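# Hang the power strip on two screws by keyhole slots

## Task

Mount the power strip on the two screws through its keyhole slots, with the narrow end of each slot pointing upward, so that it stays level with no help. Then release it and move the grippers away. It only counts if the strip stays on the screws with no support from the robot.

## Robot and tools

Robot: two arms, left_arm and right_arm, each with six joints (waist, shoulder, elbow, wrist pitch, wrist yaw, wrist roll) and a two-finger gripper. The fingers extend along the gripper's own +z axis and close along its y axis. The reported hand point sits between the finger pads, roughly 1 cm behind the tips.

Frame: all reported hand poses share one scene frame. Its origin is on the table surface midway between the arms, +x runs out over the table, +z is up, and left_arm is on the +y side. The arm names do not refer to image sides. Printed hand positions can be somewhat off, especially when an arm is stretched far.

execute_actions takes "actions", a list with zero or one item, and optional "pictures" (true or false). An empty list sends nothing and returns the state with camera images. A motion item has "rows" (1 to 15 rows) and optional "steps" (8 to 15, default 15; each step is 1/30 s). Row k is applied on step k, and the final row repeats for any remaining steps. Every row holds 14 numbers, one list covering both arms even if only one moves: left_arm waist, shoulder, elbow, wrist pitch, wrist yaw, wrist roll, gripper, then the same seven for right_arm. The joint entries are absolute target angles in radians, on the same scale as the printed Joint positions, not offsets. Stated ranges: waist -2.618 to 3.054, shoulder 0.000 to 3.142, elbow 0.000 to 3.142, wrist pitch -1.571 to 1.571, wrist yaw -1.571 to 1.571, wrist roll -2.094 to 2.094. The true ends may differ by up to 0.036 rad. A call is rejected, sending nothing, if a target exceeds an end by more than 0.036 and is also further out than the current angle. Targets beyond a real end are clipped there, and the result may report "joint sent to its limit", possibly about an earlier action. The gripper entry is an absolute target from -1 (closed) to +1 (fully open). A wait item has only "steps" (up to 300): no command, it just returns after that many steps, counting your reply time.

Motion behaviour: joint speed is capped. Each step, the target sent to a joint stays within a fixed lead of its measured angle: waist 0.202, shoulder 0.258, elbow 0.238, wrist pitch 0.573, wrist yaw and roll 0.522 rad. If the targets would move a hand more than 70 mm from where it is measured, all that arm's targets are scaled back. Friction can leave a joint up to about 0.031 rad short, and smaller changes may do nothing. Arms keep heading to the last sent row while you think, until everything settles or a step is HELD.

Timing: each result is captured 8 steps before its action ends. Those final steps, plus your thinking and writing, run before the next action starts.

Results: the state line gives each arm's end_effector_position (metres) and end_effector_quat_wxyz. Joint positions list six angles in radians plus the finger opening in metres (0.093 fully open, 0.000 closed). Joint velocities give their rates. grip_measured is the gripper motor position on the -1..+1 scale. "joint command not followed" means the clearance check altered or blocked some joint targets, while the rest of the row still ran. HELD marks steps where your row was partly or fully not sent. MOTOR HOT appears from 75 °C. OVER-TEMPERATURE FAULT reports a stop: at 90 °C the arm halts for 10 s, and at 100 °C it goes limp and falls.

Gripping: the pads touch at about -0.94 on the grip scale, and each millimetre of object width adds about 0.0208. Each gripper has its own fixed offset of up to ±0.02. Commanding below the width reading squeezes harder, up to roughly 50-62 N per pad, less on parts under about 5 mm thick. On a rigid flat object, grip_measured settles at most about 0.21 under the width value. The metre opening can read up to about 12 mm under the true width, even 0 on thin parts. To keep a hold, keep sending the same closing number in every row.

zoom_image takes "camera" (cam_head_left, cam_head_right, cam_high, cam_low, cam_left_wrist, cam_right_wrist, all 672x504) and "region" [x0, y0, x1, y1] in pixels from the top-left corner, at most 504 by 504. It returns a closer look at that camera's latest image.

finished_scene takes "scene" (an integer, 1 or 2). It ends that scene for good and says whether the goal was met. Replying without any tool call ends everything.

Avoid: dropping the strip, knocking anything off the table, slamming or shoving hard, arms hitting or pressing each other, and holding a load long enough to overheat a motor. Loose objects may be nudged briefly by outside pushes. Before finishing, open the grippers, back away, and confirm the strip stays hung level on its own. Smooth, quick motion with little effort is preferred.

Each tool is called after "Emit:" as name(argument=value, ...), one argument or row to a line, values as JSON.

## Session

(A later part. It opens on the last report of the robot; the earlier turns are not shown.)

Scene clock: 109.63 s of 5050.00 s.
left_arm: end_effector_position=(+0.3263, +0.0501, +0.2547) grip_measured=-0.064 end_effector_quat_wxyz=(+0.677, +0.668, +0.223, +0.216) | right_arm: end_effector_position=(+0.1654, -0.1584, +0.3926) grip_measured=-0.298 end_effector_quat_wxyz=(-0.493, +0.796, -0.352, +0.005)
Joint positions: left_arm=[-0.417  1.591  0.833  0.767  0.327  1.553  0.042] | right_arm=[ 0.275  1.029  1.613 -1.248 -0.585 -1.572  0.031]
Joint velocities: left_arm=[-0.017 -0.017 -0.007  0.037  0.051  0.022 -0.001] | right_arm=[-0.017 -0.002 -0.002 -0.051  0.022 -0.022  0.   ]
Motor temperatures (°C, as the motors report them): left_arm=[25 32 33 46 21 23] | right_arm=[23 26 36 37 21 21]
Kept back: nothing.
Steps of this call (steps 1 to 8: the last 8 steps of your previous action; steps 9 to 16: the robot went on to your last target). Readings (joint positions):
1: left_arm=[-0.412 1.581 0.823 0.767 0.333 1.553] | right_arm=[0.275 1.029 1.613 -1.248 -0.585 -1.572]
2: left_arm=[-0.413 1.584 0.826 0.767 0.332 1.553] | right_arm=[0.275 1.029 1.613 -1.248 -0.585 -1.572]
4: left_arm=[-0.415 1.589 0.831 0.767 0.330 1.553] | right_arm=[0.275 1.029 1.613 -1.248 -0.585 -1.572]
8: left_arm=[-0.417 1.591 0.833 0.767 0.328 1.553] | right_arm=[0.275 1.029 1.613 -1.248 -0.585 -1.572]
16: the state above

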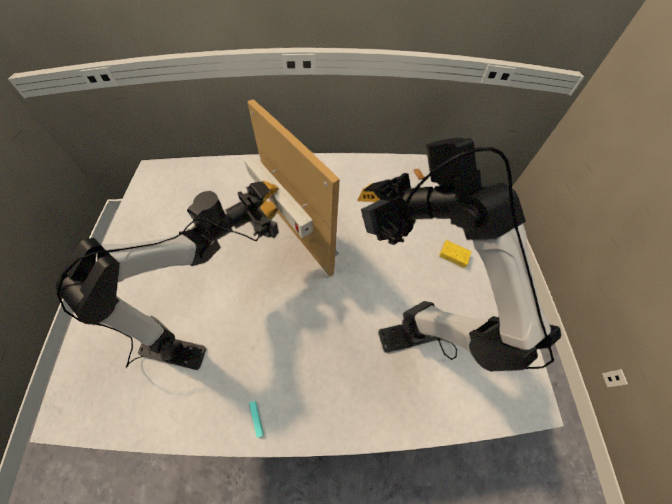

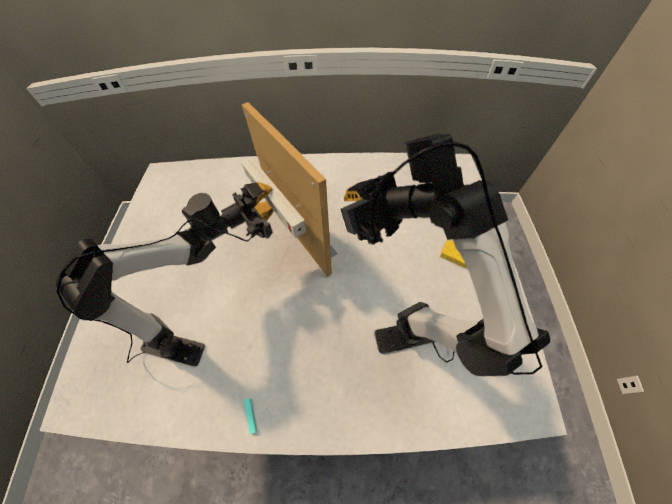

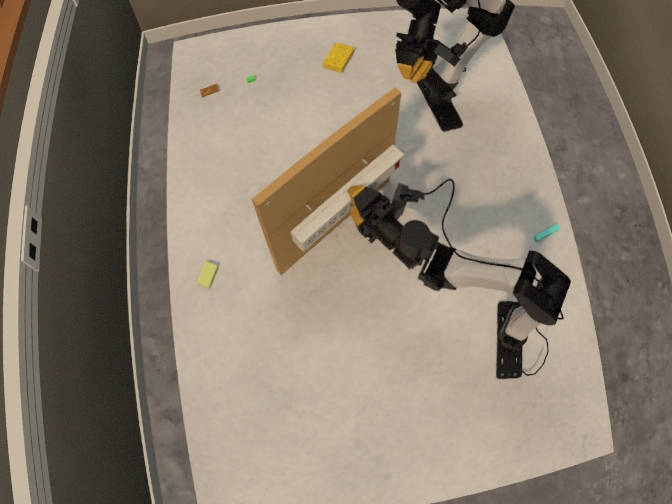

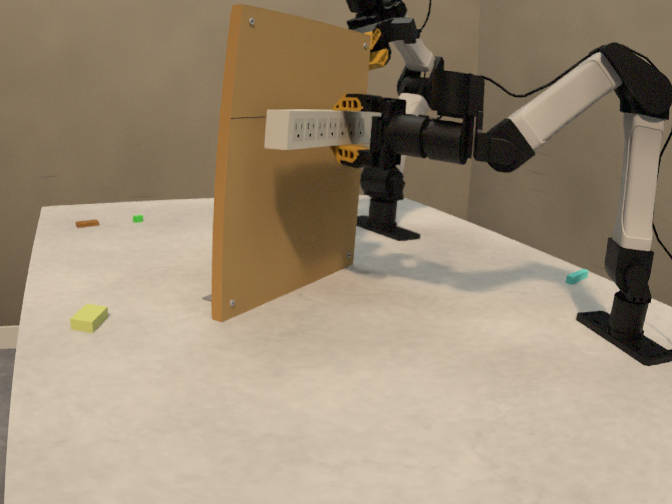

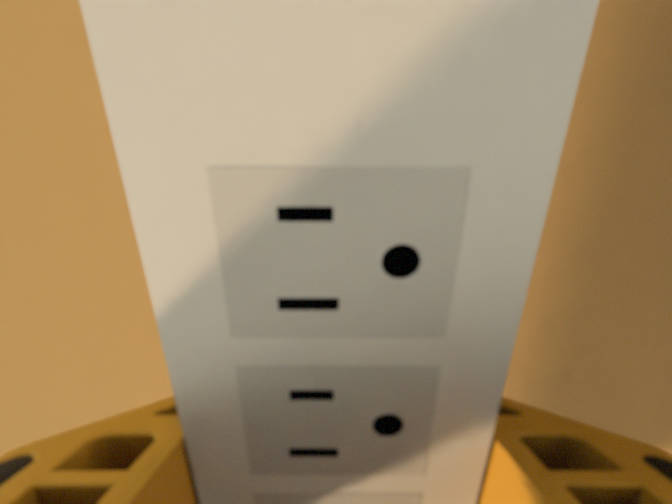

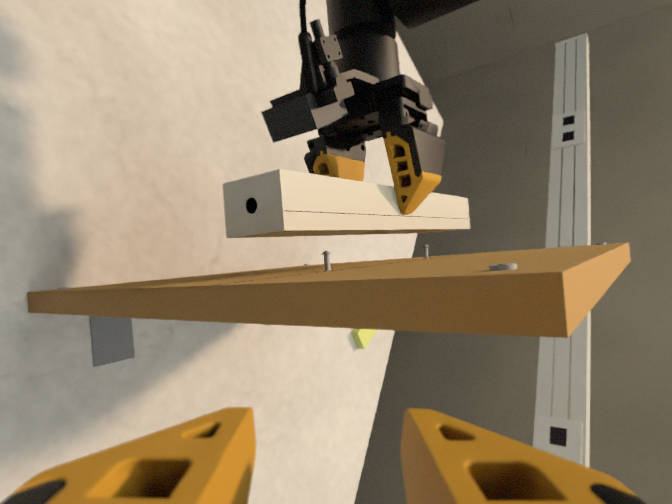

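Emit:
execute_actions(
  actions=[
    {"rows":[
[-0.429,1.570,0.898,0.919,0.315,1.55,-0.4,0.263,1.05,1.633,-1.25,-0.572,-1.579,-0.3],
[-0.429,1.570,0.900,0.919,0.315,1.55,-0.4,0.259,1.05,1.633,-1.25,-0.572,-1.579,-0.3],
[-0.429,1.570,0.902,0.919,0.315,1.55,-0.4,0.254,1.05,1.633,-1.25,-0.572,-1.579,-0.3],
[-0.429,1.570,0.903,0.919,0.315,1.55,-0.4,0.249,1.05,1.633,-1.25,-0.572,-1.579,-0.3],
[-0.429,1.570,0.902,0.919,0.315,1.55,-0.4,0.244,1.05,1.633,-1.25,-0.572,-1.579,-0.3],
[-0.429,1.570,0.901,0.919,0.315,1.55,-0.4,0.239,1.05,1.633,-1.25,-0.572,-1.579,-0.3],
[-0.429,1.570,0.901,0.919,0.315,1.55,-0.4,0.235,1.05,1.633,-1.25,-0.572,-1.579,-0.3],
[-0.429,1.570,0.901,0.919,0.315,1.55,-0.4,0.232,1.05,1.633,-1.25,-0.572,-1.579,-0.3],
[-0.429,1.570,0.901,0.919,0.315,1.55,-0.4,0.230,1.05,1.633,-1.25,-0.572,-1.579,-0.3]
],"steps":10},
  ],
)

Emit:
execute_actions(
  actions=[
    {"steps":14},
  ],
  pictures=true,
)

Emit:
zoom_image(
  camera="cam_right_wrist",
  region=[290, 185, 370, 265],
)

Scene clock: 112.20 s of 5050.00 s.
left_arm: end_effector_position=(+0.3263, +0.0502, +0.2547) grip_measured=-0.064 end_effector_quat_wxyz=(+0.677, +0.668, +0.224, +0.216) | right_arm: end_effector_position=(+0.1655, -0.1586, +0.3925) grip_measured=-0.298 end_effector_quat_wxyz=(-0.493, +0.796, -0.352, +0.005)
Joint positions: left_arm=[-0.417  1.591  0.833  0.767  0.327  1.553  0.042] | right_arm=[ 0.274  1.029  1.613 -1.248 -0.585 -1.572  0.031]
Joint velocities: left_arm=[ 0.002  0.002 -0.002 -0.037 -0.022 -0.007 -0.001] | right_arm=[-0.071 -0.002  0.002 -0.037  0.022  0.007  0.   ]
Motor temperatures (°C, as the motors report them): left_arm=[25 32 34 47 21 23] | right_arm=[23 26 36 37 21 21]
Steps of this call (steps 1 to 15: the robot went on to your last target; steps 16 to 75: nothing new was sent; steps 76 to 77: the first 2 steps of this action). Readings (joint positions):
76: left_arm=[-0.417 1.591 0.833 0.767 0.327 1.553] | right_arm=[0.275 1.029 1.613 -1.248 -0.585 -1.572]
77: the state above

Scene clock: 112.67 s of 5050.00 s.
left_arm: end_effector_position=(+0.3263, +0.0502, +0.2547) grip_measured=-0.064 end_effector_quat_wxyz=(+0.677, +0.668, +0.224, +0.216) | right_arm: end_effector_position=(+0.1717, -0.1643, +0.3925) grip_measured=-0.298 end_effector_quat_wxyz=(-0.493, +0.790, -0.366, +0.014)
Joint positions: left_arm=[-0.417  1.591  0.833  0.767  0.327  1.553  0.042] | right_arm=[ 0.24   1.029  1.613 -1.248 -0.584 -1.572  0.031]
Joint velocities: left_arm=[-0.007  0.017 -0.007  0.037 -0.037  0.037 -0.001] | right_arm=[-0.002  0.007 -0.027  0.066 -0.022 -0.037 -0.001]
Motor temperatures (°C, as the motors report them): left_arm=[25 32 34 47 21 23] | right_arm=[23 26 36 37 21 21]
Kept back: nothing.
Steps of this call (steps 1 to 8: the last 8 steps of your previous action; steps 9 to 14: the robot went on to your last target). Readings (joint positions):
1: left_arm=[-0.417 1.591 0.833 0.767 0.327 1.553] | right_arm=[0.271 1.029 1.613 -1.248 -0.585 -1.572]
2: left_arm=[-0.417 1.591 0.833 0.767 0.327 1.553] | right_arm=[0.266 1.029 1.613 -1.248 -0.585 -1.572]
4: left_arm=[-0.417 1.591 0.833 0.767 0.327 1.553] | right_arm=[0.257 1.029 1.613 -1.248 -0.585 -1.572]
8: left_arm=[-0.417 1.591 0.833 0.767 0.327 1.553] | right_arm=[0.242 1.029 1.613 -1.248 -0.584 -1.572]
14: the state above

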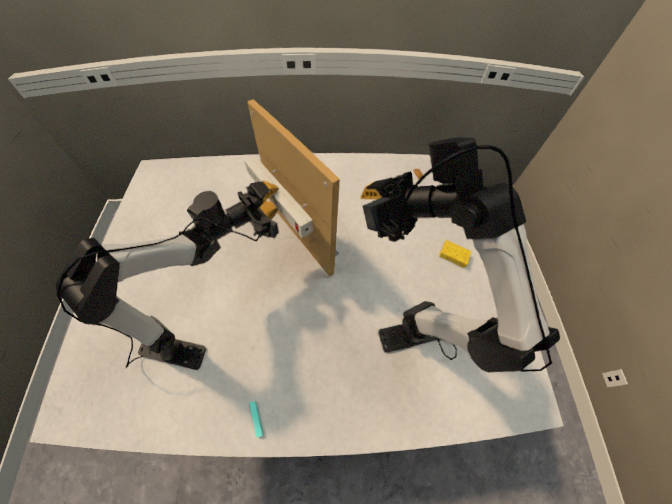

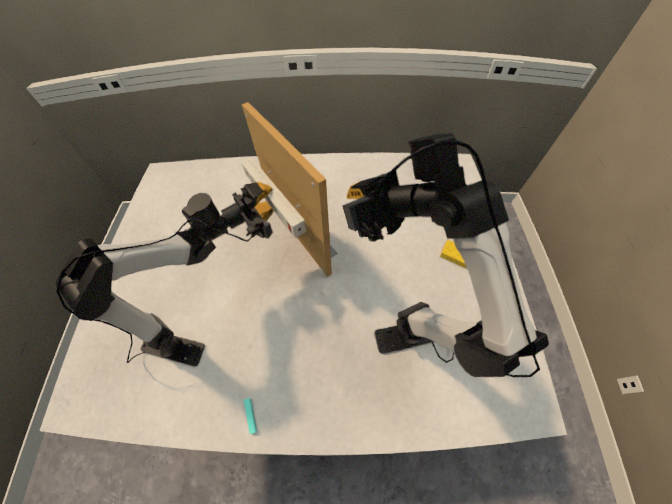

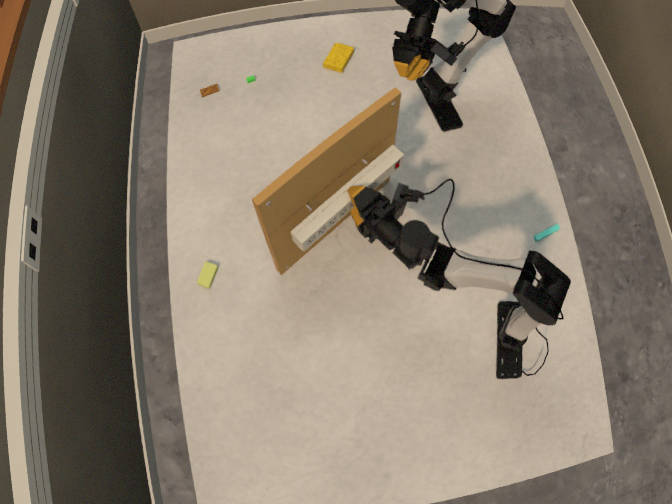

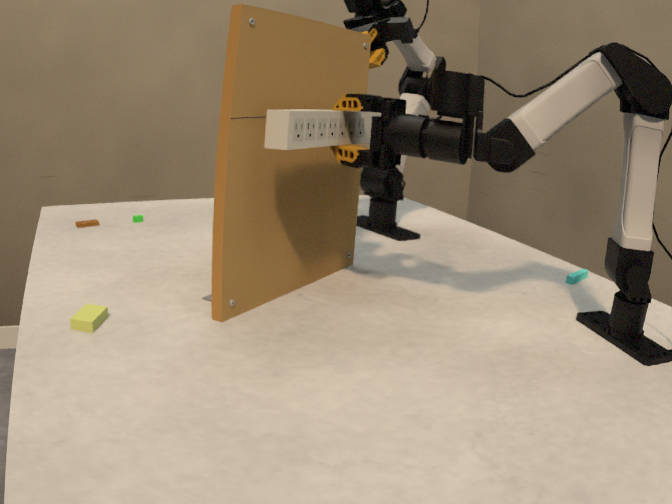

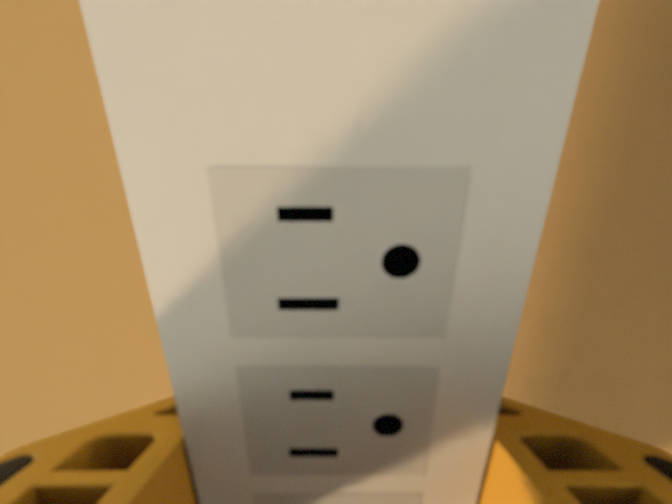

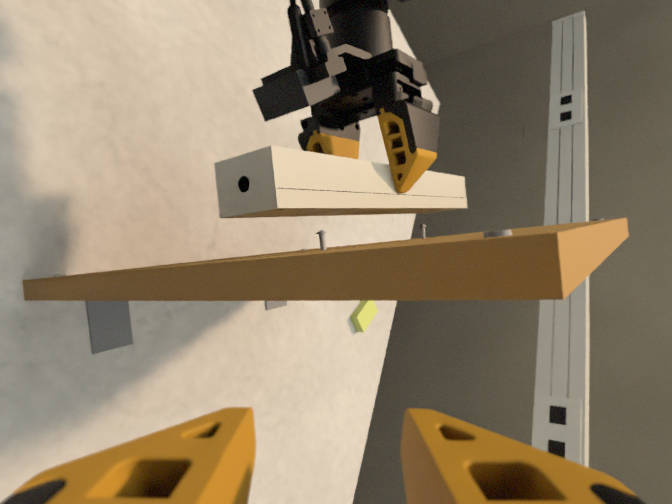

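Region (290, 185, 370, 265) of cam_right_wrist's 672x504 image, scaled by 6.300, with more detail than that image has.

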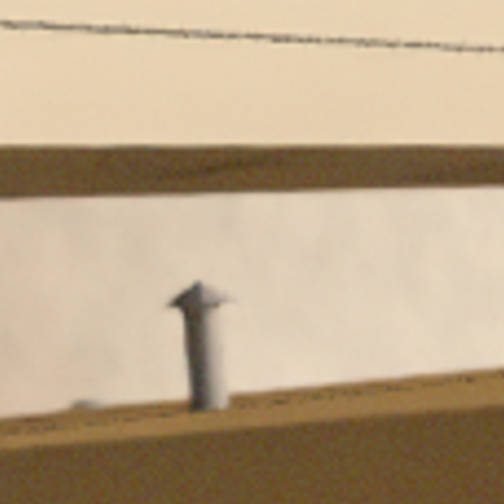

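Emit:
execute_actions(
  actions=[
    {"rows":[
[-0.429,1.570,0.899,0.924,0.315,1.55,-0.4,0.230,1.05,1.633,-1.25,-0.572,-1.579,-0.3],
[-0.429,1.570,0.899,0.930,0.315,1.55,-0.4,0.230,1.05,1.633,-1.25,-0.572,-1.579,-0.3],
[-0.429,1.570,0.899,0.934,0.315,1.55,-0.4,0.230,1.05,1.633,-1.25,-0.572,-1.579,-0.3],
[-0.429,1.570,0.899,0.934,0.315,1.55,-0.4,0.230,1.05,1.633,-1.25,-0.572,-1.579,-0.3],
[-0.429,1.570,0.899,0.932,0.315,1.55,-0.4,0.230,1.05,1.633,-1.25,-0.572,-1.579,-0.3],
[-0.429,1.570,0.899,0.930,0.315,1.55,-0.4,0.230,1.05,1.633,-1.25,-0.572,-1.579,-0.3]
],"steps":8},
  ],
)

Emit:
execute_actions(
  actions=[
    {"steps":18},
  ],
  pictures=true,
)

Emit:
zoom_image(
  camera="cam_right_wrist",
  region=[302, 202, 346, 240],
)

Emit:
zoom_image(
  camera="cam_right_wrist",
  region=[402, 202, 446, 240],
)

Scene clock: 113.60 s of 5050.00 s.
left_arm: end_effector_position=(+0.3263, +0.0502, +0.2547) grip_measured=-0.064 end_effector_quat_wxyz=(+0.677, +0.668, +0.224, +0.216) | right_arm: end_effector_position=(+0.1717, -0.1643, +0.3925) grip_measured=-0.298 end_effector_quat_wxyz=(-0.493, +0.790, -0.366, +0.014)
Joint positions: left_arm=[-0.417  1.591  0.833  0.767  0.327  1.553  0.042] | right_arm=[ 0.24   1.029  1.613 -1.248 -0.584 -1.572  0.031]
Joint velocities: left_arm=[-0.002 -0.007  0.007 -0.037 -0.037  0.022  0.   ] | right_arm=[ 0.007  0.002 -0.002  0.037 -0.007 -0.022  0.   ]
Motor temperatures (°C, as the motors report them): left_arm=[25 32 34 48 21 23] | right_arm=[23 26 36 37 21 21]
Kept back: the last 8 steps of this action.
Steps of this call (steps 1 to 28: the robot went on to your last target). Readings (joint positions):
1: left_arm=[-0.417 1.591 0.833 0.767 0.327 1.553] | right_arm=[0.240 1.029 1.613 -1.248 -0.584 -1.572]
2: left_arm=[-0.417 1.591 0.833 0.767 0.327 1.553] | right_arm=[0.240 1.029 1.613 -1.248 -0.584 -1.572]
4: left_arm=[-0.417 1.591 0.833 0.767 0.327 1.553] | right_arm=[0.240 1.029 1.613 -1.248 -0.584 -1.572]
8: left_arm=[-0.417 1.591 0.833 0.767 0.327 1.553] | right_arm=[0.240 1.029 1.613 -1.248 -0.584 -1.572]
28: the state above

Scene clock: 114.20 s of 5050.00 s.
left_arm: end_effector_position=(+0.3263, +0.0502, +0.2557) grip_measured=-0.064 end_effector_quat_wxyz=(+0.678, +0.666, +0.223, +0.217) | right_arm: end_effector_position=(+0.1717, -0.1643, +0.3925) grip_measured=-0.298 end_effector_quat_wxyz=(-0.493, +0.790, -0.366, +0.014)
Joint positions: left_arm=[-0.417  1.591  0.833  0.771  0.327  1.553  0.042] | right_arm=[ 0.24   1.029  1.613 -1.248 -0.584 -1.572  0.031]
Joint velocities: left_arm=[-0.002 -0.002  0.012  0.007 -0.037  0.007 -0.   ] | right_arm=[-0.022  0.002 -0.017  0.081  0.037 -0.051 -0.001]
Motor temperatures (°C, as the motors report them): left_arm=[25 32 34 48 21 23] | right_arm=[23 26 36 37 21 21]
Kept back: nothing.
Steps of this call (steps 1 to 8: the last 8 steps of your previous action; steps 9 to 15: the robot went on to your last target; steps 16 to 18: nothing new was sent). Readings (joint positions):
1: left_arm=[-0.417 1.591 0.833 0.767 0.327 1.553] | right_arm=[0.240 1.029 1.613 -1.248 -0.584 -1.572]
2: left_arm=[-0.417 1.591 0.833 0.767 0.327 1.553] | right_arm=[0.240 1.029 1.613 -1.248 -0.584 -1.572]
4: left_arm=[-0.417 1.591 0.833 0.769 0.327 1.553] | right_arm=[0.240 1.029 1.613 -1.248 -0.584 -1.572]
8: left_arm=[-0.417 1.591 0.833 0.771 0.327 1.553] | right_arm=[0.240 1.029 1.613 -1.248 -0.584 -1.572]
18: the state above
All arms were judged still, so your last target was given up. Only a new action makes them travel on or press farther. Fingers that are still opening or closing keep moving.

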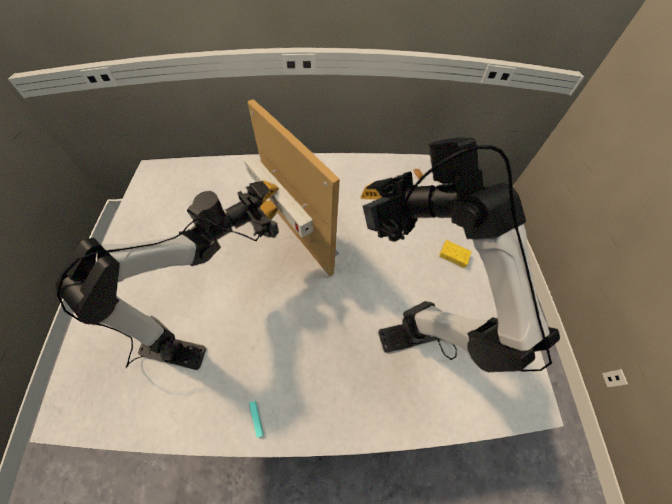

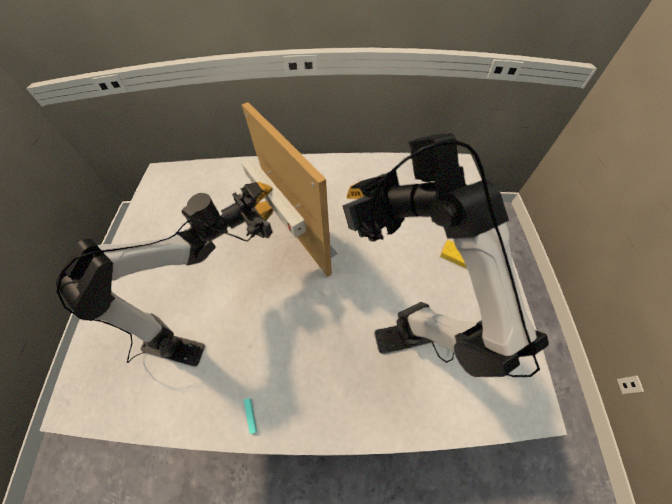

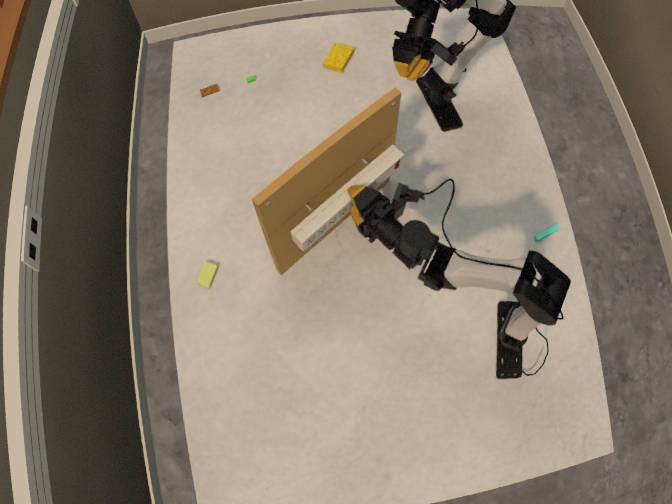

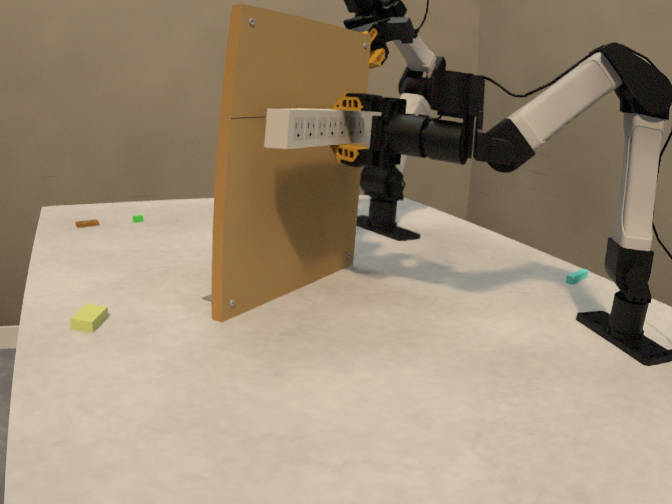

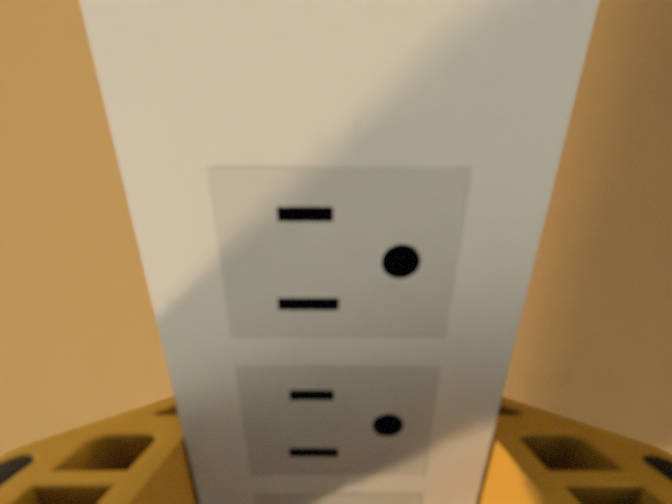

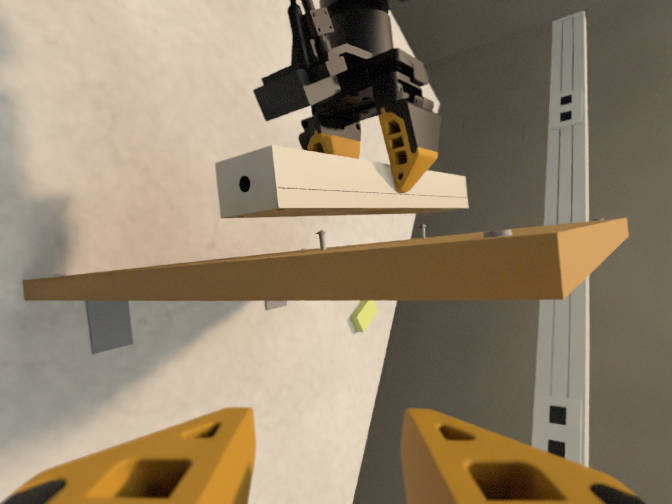

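Region (302, 202, 346, 240) of cam_right_wrist's 672x504 image, scaled by 11.455, with more detail than that image has; it fills the top 435 rows of this view, and the rest is white.

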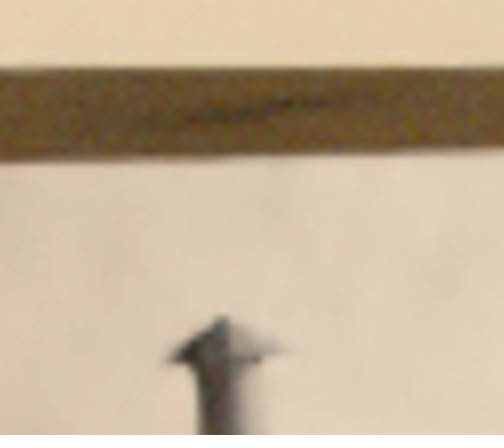

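Region (402, 202, 446, 240) of cam_right_wrist's 672x504 image, scaled by 11.455, with more detail than that image has; it fills the top 435 rows of this view, and the rest is white.

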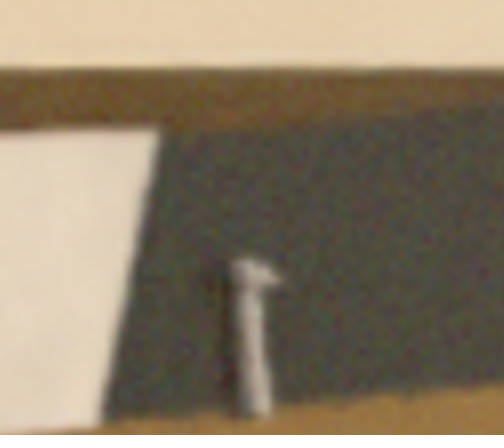

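Emit:
execute_actions(
  actions=[
    {"rows":[
[-0.4305,1.5724,0.9010,0.930,0.3125,1.55,-0.4,0.230,1.05,1.633,-1.25,-0.572,-1.579,-0.3],
[-0.4321,1.5759,0.9046,0.930,0.3105,1.55,-0.4,0.230,1.05,1.633,-1.25,-0.572,-1.579,-0.3],
[-0.4329,1.5787,0.9075,0.930,0.3100,1.55,-0.4,0.230,1.05,1.633,-1.25,-0.572,-1.579,-0.3],
[-0.4335,1.5809,0.9097,0.930,0.3097,1.55,-0.4,0.230,1.05,1.633,-1.25,-0.572,-1.579,-0.3],
[-0.4340,1.5830,0.9118,0.930,0.3094,1.55,-0.4,0.230,1.05,1.633,-1.25,-0.572,-1.579,-0.3],
[-0.4346,1.5851,0.9140,0.930,0.3088,1.55,-0.4,0.230,1.05,1.633,-1.25,-0.572,-1.579,-0.3],
[-0.4352,1.5873,0.9162,0.930,0.3082,1.55,-0.4,0.230,1.05,1.633,-1.25,-0.572,-1.579,-0.3],
[-0.4358,1.5894,0.9184,0.930,0.3076,1.55,-0.4,0.230,1.05,1.633,-1.25,-0.572,-1.579,-0.3],
[-0.4363,1.5915,0.9205,0.930,0.3071,1.55,-0.4,0.230,1.05,1.633,-1.25,-0.572,-1.579,-0.3],
[-0.4369,1.5937,0.9227,0.930,0.3065,1.55,-0.4,0.230,1.05,1.633,-1.25,-0.572,-1.579,-0.3],
[-0.4375,1.5958,0.9249,0.930,0.3059,1.55,-0.4,0.230,1.05,1.633,-1.25,-0.572,-1.579,-0.3],
[-0.4381,1.5979,0.9271,0.930,0.3053,1.55,-0.4,0.230,1.05,1.633,-1.25,-0.572,-1.579,-0.3],
[-0.4386,1.6000,0.9293,0.930,0.3048,1.55,-0.4,0.230,1.05,1.633,-1.25,-0.572,-1.579,-0.3],
[-0.4392,1.6022,0.9315,0.930,0.3042,1.55,-0.4,0.230,1.05,1.633,-1.25,-0.572,-1.579,-0.3],
[-0.4398,1.6043,0.9337,0.930,0.3036,1.55,-0.4,0.230,1.05,1.633,-1.25,-0.572,-1.579,-0.3]
],"steps":15},
  ],
)

Emit:
execute_actions(
  actions=[
    {"rows":[
[-0.4403,1.6061,0.9355,0.930,0.3032,1.55,-0.4,0.230,1.05,1.633,-1.25,-0.572,-1.579,-0.3],
[-0.4408,1.6079,0.9374,0.930,0.3027,1.55,-0.4,0.230,1.05,1.633,-1.25,-0.572,-1.579,-0.3],
[-0.4412,1.6096,0.9392,0.930,0.3023,1.55,-0.4,0.230,1.05,1.633,-1.25,-0.572,-1.579,-0.3],
[-0.4417,1.6114,0.9410,0.930,0.3018,1.55,-0.4,0.230,1.05,1.633,-1.25,-0.572,-1.579,-0.3],
[-0.4422,1.6132,0.9429,0.930,0.3013,1.55,-0.4,0.230,1.05,1.633,-1.25,-0.572,-1.579,-0.3],
[-0.4426,1.6150,0.9447,0.930,0.3009,1.55,-0.4,0.230,1.05,1.633,-1.25,-0.572,-1.579,-0.3],
[-0.4431,1.6167,0.9466,0.930,0.3004,1.55,-0.4,0.230,1.05,1.633,-1.25,-0.572,-1.579,-0.3],
[-0.4436,1.6185,0.9484,0.930,0.2999,1.55,-0.4,0.230,1.05,1.633,-1.25,-0.572,-1.579,-0.3],
[-0.4440,1.6203,0.9503,0.930,0.2995,1.55,-0.4,0.230,1.05,1.633,-1.25,-0.572,-1.579,-0.3],
[-0.4445,1.6221,0.9521,0.930,0.2990,1.55,-0.4,0.230,1.05,1.633,-1.25,-0.572,-1.579,-0.3],
[-0.4449,1.6238,0.9540,0.930,0.2986,1.55,-0.4,0.230,1.05,1.633,-1.25,-0.572,-1.579,-0.3],
[-0.4454,1.6256,0.9558,0.930,0.2981,1.55,-0.4,0.230,1.05,1.633,-1.25,-0.572,-1.579,-0.3],
[-0.4459,1.6274,0.9577,0.930,0.2976,1.55,-0.4,0.230,1.05,1.633,-1.25,-0.572,-1.579,-0.3],
[-0.4463,1.6292,0.9595,0.930,0.2972,1.55,-0.4,0.230,1.05,1.633,-1.25,-0.572,-1.579,-0.3],
[-0.4468,1.6309,0.9614,0.930,0.2967,1.55,-0.4,0.230,1.05,1.633,-1.25,-0.572,-1.579,-0.3]
],"steps":15},
  ],
)

Emit:
execute_actions(
  actions=[
    {"rows":[
[-0.4472,1.6327,0.9633,0.930,0.2963,1.55,-0.4,0.230,1.05,1.633,-1.25,-0.572,-1.579,-0.3],
[-0.4477,1.6345,0.9651,0.930,0.2958,1.55,-0.4,0.230,1.05,1.633,-1.25,-0.572,-1.579,-0.3],
[-0.4481,1.6363,0.9670,0.930,0.2956,1.55,-0.4,0.230,1.05,1.633,-1.25,-0.572,-1.579,-0.3],
[-0.4486,1.6380,0.9689,0.930,0.2955,1.55,-0.4,0.230,1.05,1.633,-1.25,-0.572,-1.579,-0.3],
[-0.4490,1.6398,0.9707,0.930,0.2955,1.55,-0.4,0.230,1.05,1.633,-1.25,-0.572,-1.579,-0.3]
],"steps":8},
  ],
)

Emit:
execute_actions(
  actions=[
    {"steps":9},
  ],
  pictures=true,
)

Emit:
zoom_image(
  camera="cam_right_wrist",
  region=[290, 200, 450, 265],
)

Scene clock: 119.23 s of 5050.00 s.
left_arm: end_effector_position=(+0.3294, +0.0475, +0.2572) grip_measured=-0.064 end_effector_quat_wxyz=(+0.679, +0.665, +0.223, +0.218) | right_arm: end_effector_position=(+0.1717, -0.1643, +0.3925) grip_measured=-0.298 end_effector_quat_wxyz=(-0.493, +0.790, -0.366, +0.014)
Joint positions: left_arm=[-0.42   1.605  0.85   0.772  0.321  1.553  0.042] | right_arm=[ 0.24   1.029  1.613 -1.248 -0.584 -1.572  0.031]
Joint velocities: left_arm=[-0.017  0.056  0.081  0.051 -0.11  -0.081 -0.002] | right_arm=[-0.002  0.012 -0.017  0.066  0.022  0.037  0.001]
Motor temperatures (°C, as the motors report them): left_arm=[25 32 36 50 21 23] | right_arm=[23 26 36 37 21 21]
Steps of this call (steps 1 to 90: nothing new was sent; then 1.80 s passed at rest; steps 91 to 97: the first 7 steps of this action). Readings (joint positions):
91: left_arm=[-0.417 1.591 0.833 0.771 0.326 1.553] | right_arm=[0.240 1.029 1.613 -1.248 -0.584 -1.572]
92: left_arm=[-0.417 1.591 0.833 0.771 0.326 1.553] | right_arm=[0.240 1.029 1.613 -1.248 -0.584 -1.572]
94: left_arm=[-0.417 1.595 0.838 0.771 0.325 1.553] | right_arm=[0.240 1.029 1.613 -1.248 -0.584 -1.572]
97: the state above

Scene clock: 119.73 s of 5050.00 s.
left_arm: end_effector_position=(+0.3337, +0.0397, +0.2562) grip_measured=-0.064 end_effector_quat_wxyz=(+0.679, +0.666, +0.222, +0.217) | right_arm: end_effector_position=(+0.1717, -0.1643, +0.3925) grip_measured=-0.298 end_effector_quat_wxyz=(-0.493, +0.790, -0.366, +0.014)
Joint positions: left_arm=[-0.43   1.636  0.88   0.772  0.314  1.553  0.042] | right_arm=[ 0.24   1.029  1.613 -1.248 -0.584 -1.572  0.031]
Joint velocities: left_arm=[-0.002  0.056  0.037 -0.051 -0.066  0.037 -0.   ] | right_arm=[-0.012 -0.002  0.002  0.007 -0.007  0.022 -0.001]
Motor temperatures (°C, as the motors report them): left_arm=[25 32 36 50 21 23] | right_arm=[23 26 36 37 21 21]
Steps of this call (steps 1 to 8: the last 8 steps of your previous action; steps 9 to 15: the first 7 steps of this action). Readings (joint positions):
9: left_arm=[-0.427 1.624 0.869 0.772 0.317 1.553] | right_arm=[0.240 1.029 1.613 -1.248 -0.584 -1.572]
10: left_arm=[-0.428 1.627 0.871 0.772 0.317 1.553] | right_arm=[0.240 1.029 1.613 -1.248 -0.584 -1.572]
12: left_arm=[-0.428 1.631 0.875 0.772 0.316 1.553] | right_arm=[0.240 1.029 1.613 -1.248 -0.584 -1.572]
15: the state above

Scene clock: 120.00 s of 5050.00 s.
left_arm: end_effector_position=(+0.3348, +0.0380, +0.2563) grip_measured=-0.064 end_effector_quat_wxyz=(+0.679, +0.666, +0.222, +0.217) | right_arm: end_effector_position=(+0.1717, -0.1643, +0.3925) grip_measured=-0.298 end_effector_quat_wxyz=(-0.493, +0.790, -0.366, +0.014)
Joint positions: left_arm=[-0.432  1.644  0.888  0.772  0.312  1.553  0.042] | right_arm=[ 0.24   1.029  1.613 -1.248 -0.584 -1.572  0.031]
Joint velocities: left_arm=[ 0.002 -0.002  0.007 -0.022 -0.037  0.007  0.002] | right_arm=[ 0.012  0.002  0.007  0.051  0.051 -0.037 -0.   ]
Motor temperatures (°C, as the motors report them): left_arm=[25 33 36 50 21 23] | right_arm=[23 26 36 37 21 21]
Kept back: the last 8 steps of this action.
Steps of this call (steps 1 to 8: the last 8 steps of your previous action). Readings (joint positions):
1: left_arm=[-0.430 1.638 0.882 0.772 0.314 1.553] | right_arm=[0.240 1.029 1.613 -1.248 -0.584 -1.572]
2: left_arm=[-0.431 1.640 0.884 0.772 0.313 1.553] | right_arm=[0.240 1.029 1.613 -1.248 -0.584 -1.572]
4: left_arm=[-0.432 1.643 0.887 0.772 0.312 1.553] | right_arm=[0.240 1.029 1.613 -1.248 -0.584 -1.572]
8: the state above

Scene clock: 120.30 s of 5050.00 s.
left_arm: end_effector_position=(+0.3349, +0.0375, +0.2565) grip_measured=-0.064 end_effector_quat_wxyz=(+0.679, +0.666, +0.221, +0.216) | right_arm: end_effector_position=(+0.1717, -0.1643, +0.3925) grip_measured=-0.298 end_effector_quat_wxyz=(-0.493, +0.790, -0.366, +0.014)
Joint positions: left_arm=[-0.432  1.645  0.89   0.773  0.314  1.553  0.042] | right_arm=[ 0.24   1.029  1.613 -1.248 -0.584 -1.572  0.031]
Joint velocities: left_arm=[ 0.002 -0.017 -0.002 -0.007 -0.007 -0.095  0.001] | right_arm=[-0.007  0.002  0.002 -0.007 -0.066  0.007 -0.   ]
Motor temperatures (°C, as the motors report them): left_arm=[25 33 36 50 21 23] | right_arm=[23 26 36 37 21 21]
Kept back: nothing.
Steps of this call (steps 1 to 8: the last 8 steps of your previous action; step 9: the robot went on to your last target). Readings (joint positions):
1: left_arm=[-0.432 1.644 0.888 0.772 0.312 1.553] | right_arm=[0.240 1.029 1.613 -1.248 -0.584 -1.572]
2: left_arm=[-0.432 1.644 0.888 0.772 0.312 1.553] | right_arm=[0.240 1.029 1.613 -1.248 -0.584 -1.572]
4: left_arm=[-0.432 1.645 0.890 0.773 0.314 1.553] | right_arm=[0.240 1.029 1.613 -1.248 -0.584 -1.572]
8: left_arm=[-0.432 1.645 0.890 0.773 0.314 1.553] | right_arm=[0.240 1.029 1.613 -1.248 -0.584 -1.572]
9: the state above

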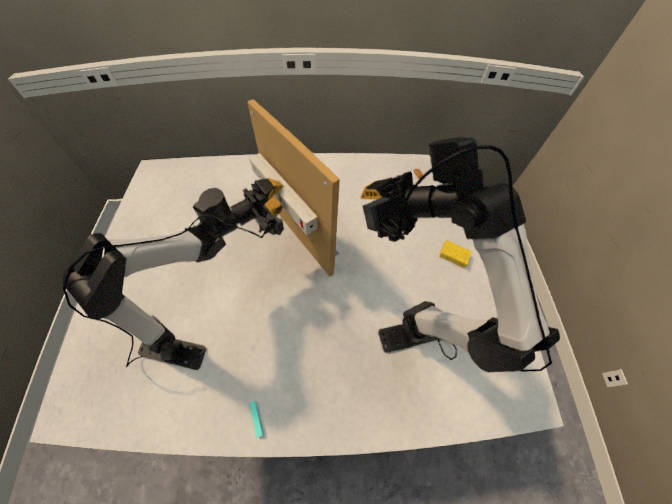

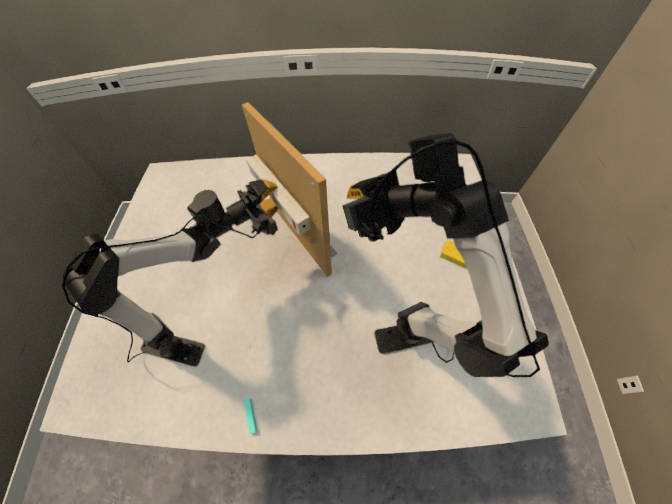

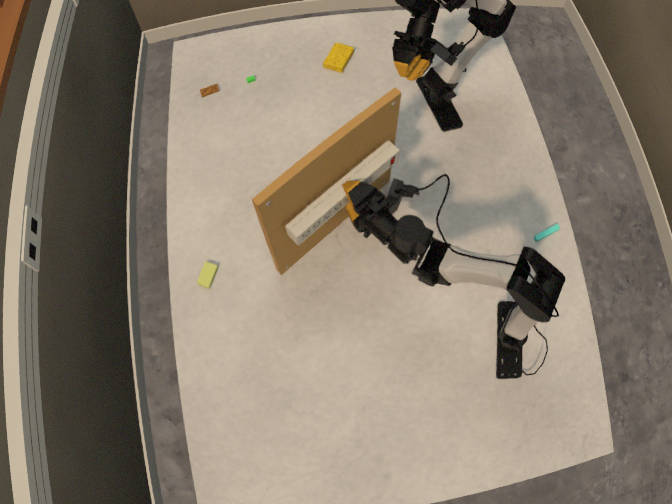

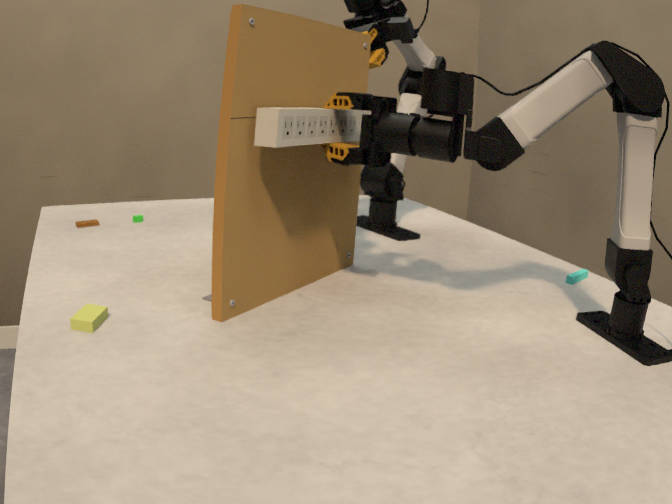

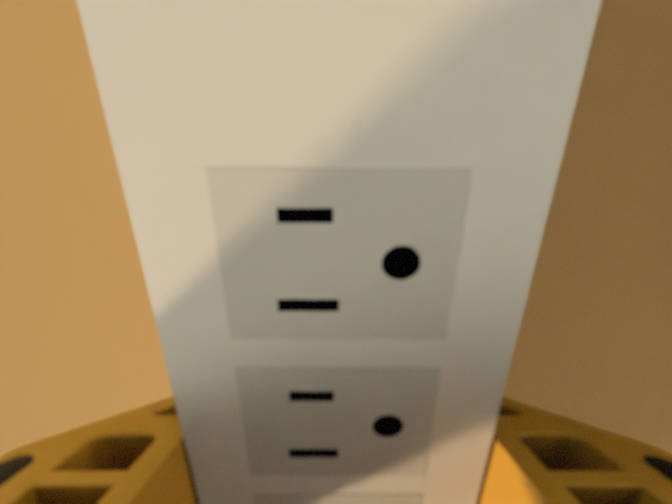

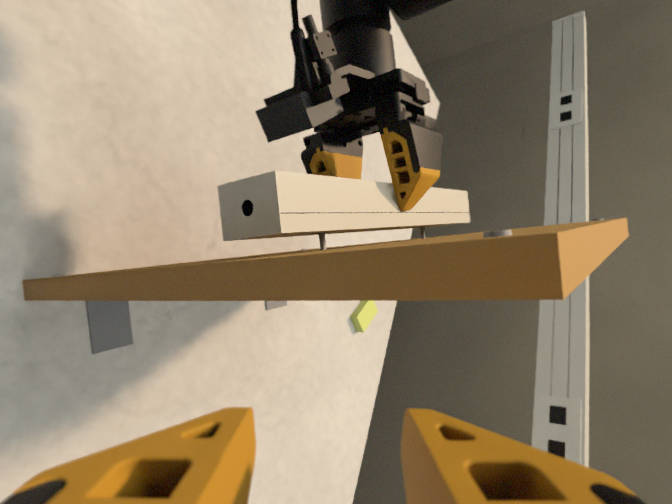

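Region (290, 200, 450, 265) of cam_right_wrist's 672x504 image, scaled by 3.150, with more detail than that image has; it fills the top 205 rows of this view, and the rest is white.

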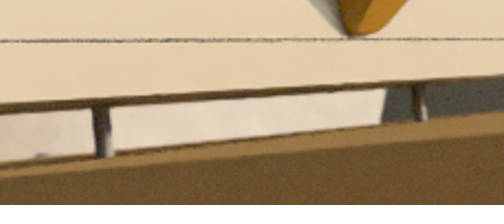

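Emit:
execute_actions(
  actions=[
    {"rows":[
[-0.4500,1.6398,0.9707,0.932,0.302,1.55,-0.4,0.230,1.05,1.633,-1.25,-0.572,-1.579,-0.3],
[-0.4510,1.6398,0.9707,0.934,0.308,1.55,-0.4,0.230,1.05,1.633,-1.25,-0.572,-1.579,-0.3],
[-0.4520,1.6398,0.9707,0.935,0.313,1.55,-0.4,0.230,1.05,1.633,-1.25,-0.572,-1.579,-0.3],
[-0.4520,1.6398,0.9707,0.935,0.317,1.55,-0.4,0.230,1.05,1.633,-1.25,-0.572,-1.579,-0.3]
],"steps":8},
  ],
)

Emit:
execute_actions(
  actions=[
    {"steps":12},
  ],
)

Scene clock: 120.93 s of 5050.00 s.
left_arm: end_effector_position=(+0.3349, +0.0375, +0.2565) grip_measured=-0.064 end_effector_quat_wxyz=(+0.679, +0.666, +0.221, +0.216) | right_arm: end_effector_position=(+0.1717, -0.1643, +0.3925) grip_measured=-0.298 end_effector_quat_wxyz=(-0.493, +0.790, -0.366, +0.014)
Joint positions: left_arm=[-0.432  1.645  0.89   0.773  0.314  1.553  0.042] | right_arm=[ 0.24   1.029  1.613 -1.248 -0.584 -1.572  0.031]
Joint velocities: left_arm=[ 0.017 -0.002 -0.017 -0.022  0.022  0.037  0.001] | right_arm=[-0.002  0.002 -0.012 -0.081 -0.007 -0.051 -0.001]
Motor temperatures (°C, as the motors report them): left_arm=[25 32 36 50 21 23] | right_arm=[23 26 36 37 21 21]
Kept back: the last 8 steps of this action.
Steps of this call (steps 1 to 15: the robot went on to your last target; steps 16 to 19: nothing new was sent). Readings (joint positions):
1: left_arm=[-0.432 1.645 0.890 0.773 0.314 1.553] | right_arm=[0.240 1.029 1.613 -1.248 -0.584 -1.572]
2: left_arm=[-0.432 1.645 0.890 0.773 0.314 1.553] | right_arm=[0.240 1.029 1.613 -1.248 -0.584 -1.572]
4: left_arm=[-0.432 1.645 0.890 0.773 0.314 1.553] | right_arm=[0.240 1.029 1.613 -1.248 -0.584 -1.572]
8: left_arm=[-0.432 1.645 0.890 0.773 0.314 1.553] | right_arm=[0.240 1.029 1.613 -1.248 -0.584 -1.572]
19: the state above

Scene clock: 121.33 s of 5050.00 s.
left_arm: end_effector_position=(+0.3348, +0.0374, +0.2565) grip_measured=-0.064 end_effector_quat_wxyz=(+0.679, +0.666, +0.221, +0.216) | right_arm: end_effector_position=(+0.1717, -0.1643, +0.3925) grip_measured=-0.298 end_effector_quat_wxyz=(-0.493, +0.790, -0.366, +0.014)
Joint positions: left_arm=[-0.432  1.645  0.89   0.773  0.316  1.553  0.042] | right_arm=[ 0.24   1.029  1.613 -1.248 -0.584 -1.572  0.031]
Joint velocities: left_arm=[-0.007 -0.012  0.007  0.051 -0.022 -0.022  0.   ] | right_arm=[ 0.012  0.007  0.002  0.037 -0.007 -0.066 -0.   ]
Motor temperatures (°C, as the motors report them): left_arm=[25 32 36 50 21 23] | right_arm=[23 26 36 37 21 21]
Kept back: nothing.
Steps of this call (steps 1 to 8: the last 8 steps of your previous action; steps 9 to 12: the robot went on to your last target). Readings (joint positions):
1: left_arm=[-0.432 1.645 0.890 0.773 0.314 1.553] | right_arm=[0.240 1.029 1.613 -1.248 -0.584 -1.572]
2: left_arm=[-0.432 1.645 0.890 0.773 0.315 1.553] | right_arm=[0.240 1.029 1.613 -1.248 -0.584 -1.572]
4: left_arm=[-0.432 1.645 0.890 0.773 0.316 1.553] | right_arm=[0.240 1.029 1.613 -1.248 -0.584 -1.572]
8: left_arm=[-0.432 1.645 0.890 0.773 0.316 1.553] | right_arm=[0.240 1.029 1.613 -1.248 -0.584 -1.572]
12: the state above

Emit:
execute_actions(
  actions=[
    {"rows":[
[-0.4535,1.6415,0.9725,0.935,0.319,1.55,-0.4,0.230,1.05,1.633,-1.25,-0.572,-1.579,-0.3],
[-0.4550,1.6432,0.9743,0.935,0.321,1.55,-0.4,0.230,1.05,1.633,-1.25,-0.572,-1.579,-0.3],
[-0.4560,1.6450,0.9762,0.935,0.322,1.55,-0.4,0.230,1.05,1.633,-1.25,-0.572,-1.579,-0.3],
[-0.4560,1.6467,0.9780,0.935,0.322,1.55,-0.4,0.230,1.05,1.633,-1.25,-0.572,-1.579,-0.3]
],"steps":8},
  ],
)

Emit:
execute_actions(
  actions=[
    {"steps":12},
  ],
)

Scene clock: 121.80 s of 5050.00 s.
left_arm: end_effector_position=(+0.3348, +0.0374, +0.2565) grip_measured=-0.064 end_effector_quat_wxyz=(+0.679, +0.666, +0.221, +0.216) | right_arm: end_effector_position=(+0.1717, -0.1643, +0.3925) grip_measured=-0.298 end_effector_quat_wxyz=(-0.493, +0.790, -0.366, +0.014)
Joint positions: left_arm=[-0.432  1.645  0.89   0.773  0.316  1.553  0.042] | right_arm=[ 0.24   1.029  1.613 -1.248 -0.584 -1.572  0.031]
Joint velocities: left_arm=[-0.017 -0.007 -0.007 -0.022 -0.022  0.007 -0.001] | right_arm=[ 0.002  0.002  0.002 -0.007  0.007  0.022 -0.   ]
Motor temperatures (°C, as the motors report them): left_arm=[25 32 37 50 21 23] | right_arm=[23 26 36 37 21 21]
Kept back: the last 8 steps of this action.
Steps of this call (steps 1 to 14: the robot went on to your last target). Readings (joint positions):
1: left_arm=[-0.432 1.645 0.890 0.773 0.316 1.553] | right_arm=[0.240 1.029 1.613 -1.248 -0.584 -1.572]
2: left_arm=[-0.432 1.645 0.890 0.773 0.316 1.553] | right_arm=[0.240 1.029 1.613 -1.248 -0.584 -1.572]
4: left_arm=[-0.432 1.645 0.890 0.773 0.316 1.553] | right_arm=[0.240 1.029 1.613 -1.248 -0.584 -1.572]
8: left_arm=[-0.432 1.645 0.890 0.773 0.316 1.553] | right_arm=[0.240 1.029 1.613 -1.248 -0.584 -1.572]
14: the state above

Scene clock: 122.20 s of 5050.00 s.
left_arm: end_effector_position=(+0.3348, +0.0372, +0.2562) grip_measured=-0.064 end_effector_quat_wxyz=(+0.680, +0.666, +0.220, +0.216) | right_arm: end_effector_position=(+0.1717, -0.1643, +0.3925) grip_measured=-0.298 end_effector_quat_wxyz=(-0.493, +0.790, -0.366, +0.014)
Joint positions: left_arm=[-0.432  1.647  0.89   0.774  0.317  1.553  0.042] | right_arm=[ 0.24   1.029  1.613 -1.248 -0.584 -1.572  0.031]
Joint velocities: left_arm=[ 0.007  0.007 -0.007 -0.007  0.022 -0.022 -0.002] | right_arm=[ 0.002 -0.002  0.007  0.022 -0.022 -0.022  0.   ]
Motor temperatures (°C, as the motors report them): left_arm=[25 32 37 51 21 23] | right_arm=[23 26 36 37 21 21]
Kept back: nothing.
Steps of this call (steps 1 to 8: the last 8 steps of your previous action; steps 9 to 12: the robot went on to your last target). Readings (joint positions):
1: left_arm=[-0.432 1.645 0.890 0.773 0.316 1.553] | right_arm=[0.240 1.029 1.613 -1.248 -0.584 -1.572]
2: left_arm=[-0.432 1.645 0.890 0.773 0.316 1.553] | right_arm=[0.240 1.029 1.613 -1.248 -0.584 -1.572]
4: left_arm=[-0.432 1.646 0.890 0.773 0.316 1.553] | right_arm=[0.240 1.029 1.613 -1.248 -0.584 -1.572]
8: left_arm=[-0.432 1.647 0.890 0.774 0.317 1.553] | right_arm=[0.240 1.029 1.613 -1.248 -0.584 -1.572]
12: the state above

Emit:
execute_actions(
  actions=[
    {"rows":[
[-0.4540,1.6450,0.982,0.938,0.315,1.55,-0.4,0.230,1.05,1.633,-1.25,-0.572,-1.579,-0.3],
[-0.4530,1.6450,0.986,0.938,0.310,1.55,-0.4,0.230,1.05,1.633,-1.25,-0.572,-1.579,-0.3],
[-0.4520,1.6450,0.989,0.938,0.308,1.55,-0.4,0.230,1.05,1.633,-1.25,-0.572,-1.579,-0.3],
[-0.4520,1.6450,0.989,0.938,0.308,1.55,-0.4,0.230,1.05,1.633,-1.25,-0.572,-1.579,-0.3],
[-0.4520,1.6450,0.984,0.938,0.308,1.55,-0.4,0.230,1.05,1.633,-1.25,-0.572,-1.579,-0.3],
[-0.4520,1.6450,0.979,0.938,0.308,1.55,-0.4,0.230,1.05,1.633,-1.25,-0.572,-1.579,-0.3]
],"steps":8},
  ],
)

Emit:
execute_actions(
  actions=[
    {"steps":12},
  ],
)

Scene clock: 124.17 s of 5050.00 s.
left_arm: end_effector_position=(+0.3348, +0.0372, +0.2562) grip_measured=-0.064 end_effector_quat_wxyz=(+0.680, +0.666, +0.220, +0.216) | right_arm: end_effector_position=(+0.1717, -0.1643, +0.3925) grip_measured=-0.298 end_effector_quat_wxyz=(-0.493, +0.790, -0.366, +0.014)
Joint positions: left_arm=[-0.432  1.647  0.89   0.774  0.317  1.553  0.042] | right_arm=[ 0.24   1.029  1.613 -1.248 -0.584 -1.572  0.031]
Joint velocities: left_arm=[ 0.012 -0.017 -0.007 -0.007  0.051 -0.051  0.001] | right_arm=[ 0.002 -0.022  0.002 -0.022 -0.022 -0.007 -0.001]
Motor temperatures (°C, as the motors report them): left_arm=[25 32 38 51 21 23] | right_arm=[23 26 36 37 21 21]
Kept back: the last 8 steps of this action.
Steps of this call (steps 1 to 15: the robot went on to your last target; steps 16 to 59: nothing new was sent). Readings (joint positions):
1: left_arm=[-0.432 1.647 0.890 0.774 0.317 1.553] | right_arm=[0.240 1.029 1.613 -1.248 -0.584 -1.572]
2: left_arm=[-0.432 1.647 0.890 0.774 0.317 1.553] | right_arm=[0.240 1.029 1.613 -1.248 -0.584 -1.572]
4: left_arm=[-0.432 1.647 0.890 0.774 0.317 1.553] | right_arm=[0.240 1.029 1.613 -1.248 -0.584 -1.572]
8: left_arm=[-0.432 1.647 0.890 0.774 0.317 1.553] | right_arm=[0.240 1.029 1.613 -1.248 -0.584 -1.572]
59: the state above

Scene clock: 124.57 s of 5050.00 s.
left_arm: end_effector_position=(+0.3349, +0.0371, +0.2567) grip_measured=-0.064 end_effector_quat_wxyz=(+0.680, +0.665, +0.220, +0.216) | right_arm: end_effector_position=(+0.1717, -0.1643, +0.3925) grip_measured=-0.298 end_effector_quat_wxyz=(-0.493, +0.790, -0.366, +0.014)
Joint positions: left_arm=[-0.432  1.647  0.891  0.774  0.317  1.553  0.042] | right_arm=[ 0.24   1.029  1.613 -1.248 -0.584 -1.572  0.031]
Joint velocities: left_arm=[ 0.022 -0.002  0.002  0.007  0.007  0.022  0.   ] | right_arm=[-0.007 -0.027 -0.012  0.022 -0.037 -0.007  0.   ]
Motor temperatures (°C, as the motors report them): left_arm=[25 32 38 51 21 23] | right_arm=[23 26 36 37 21 21]
Kept back: nothing.
Steps of this call (steps 1 to 8: the last 8 steps of your previous action; steps 9 to 12: the robot went on to your last target). Readings (joint positions):
1: left_arm=[-0.432 1.647 0.890 0.775 0.317 1.553] | right_arm=[0.240 1.029 1.613 -1.248 -0.584 -1.572]
2: left_arm=[-0.432 1.647 0.890 0.775 0.317 1.553] | right_arm=[0.240 1.029 1.613 -1.248 -0.584 -1.572]
4: left_arm=[-0.432 1.647 0.891 0.774 0.317 1.553] | right_arm=[0.240 1.029 1.613 -1.248 -0.584 -1.572]
8: left_arm=[-0.432 1.647 0.891 0.774 0.317 1.553] | right_arm=[0.240 1.029 1.613 -1.248 -0.584 -1.572]
12: the state above


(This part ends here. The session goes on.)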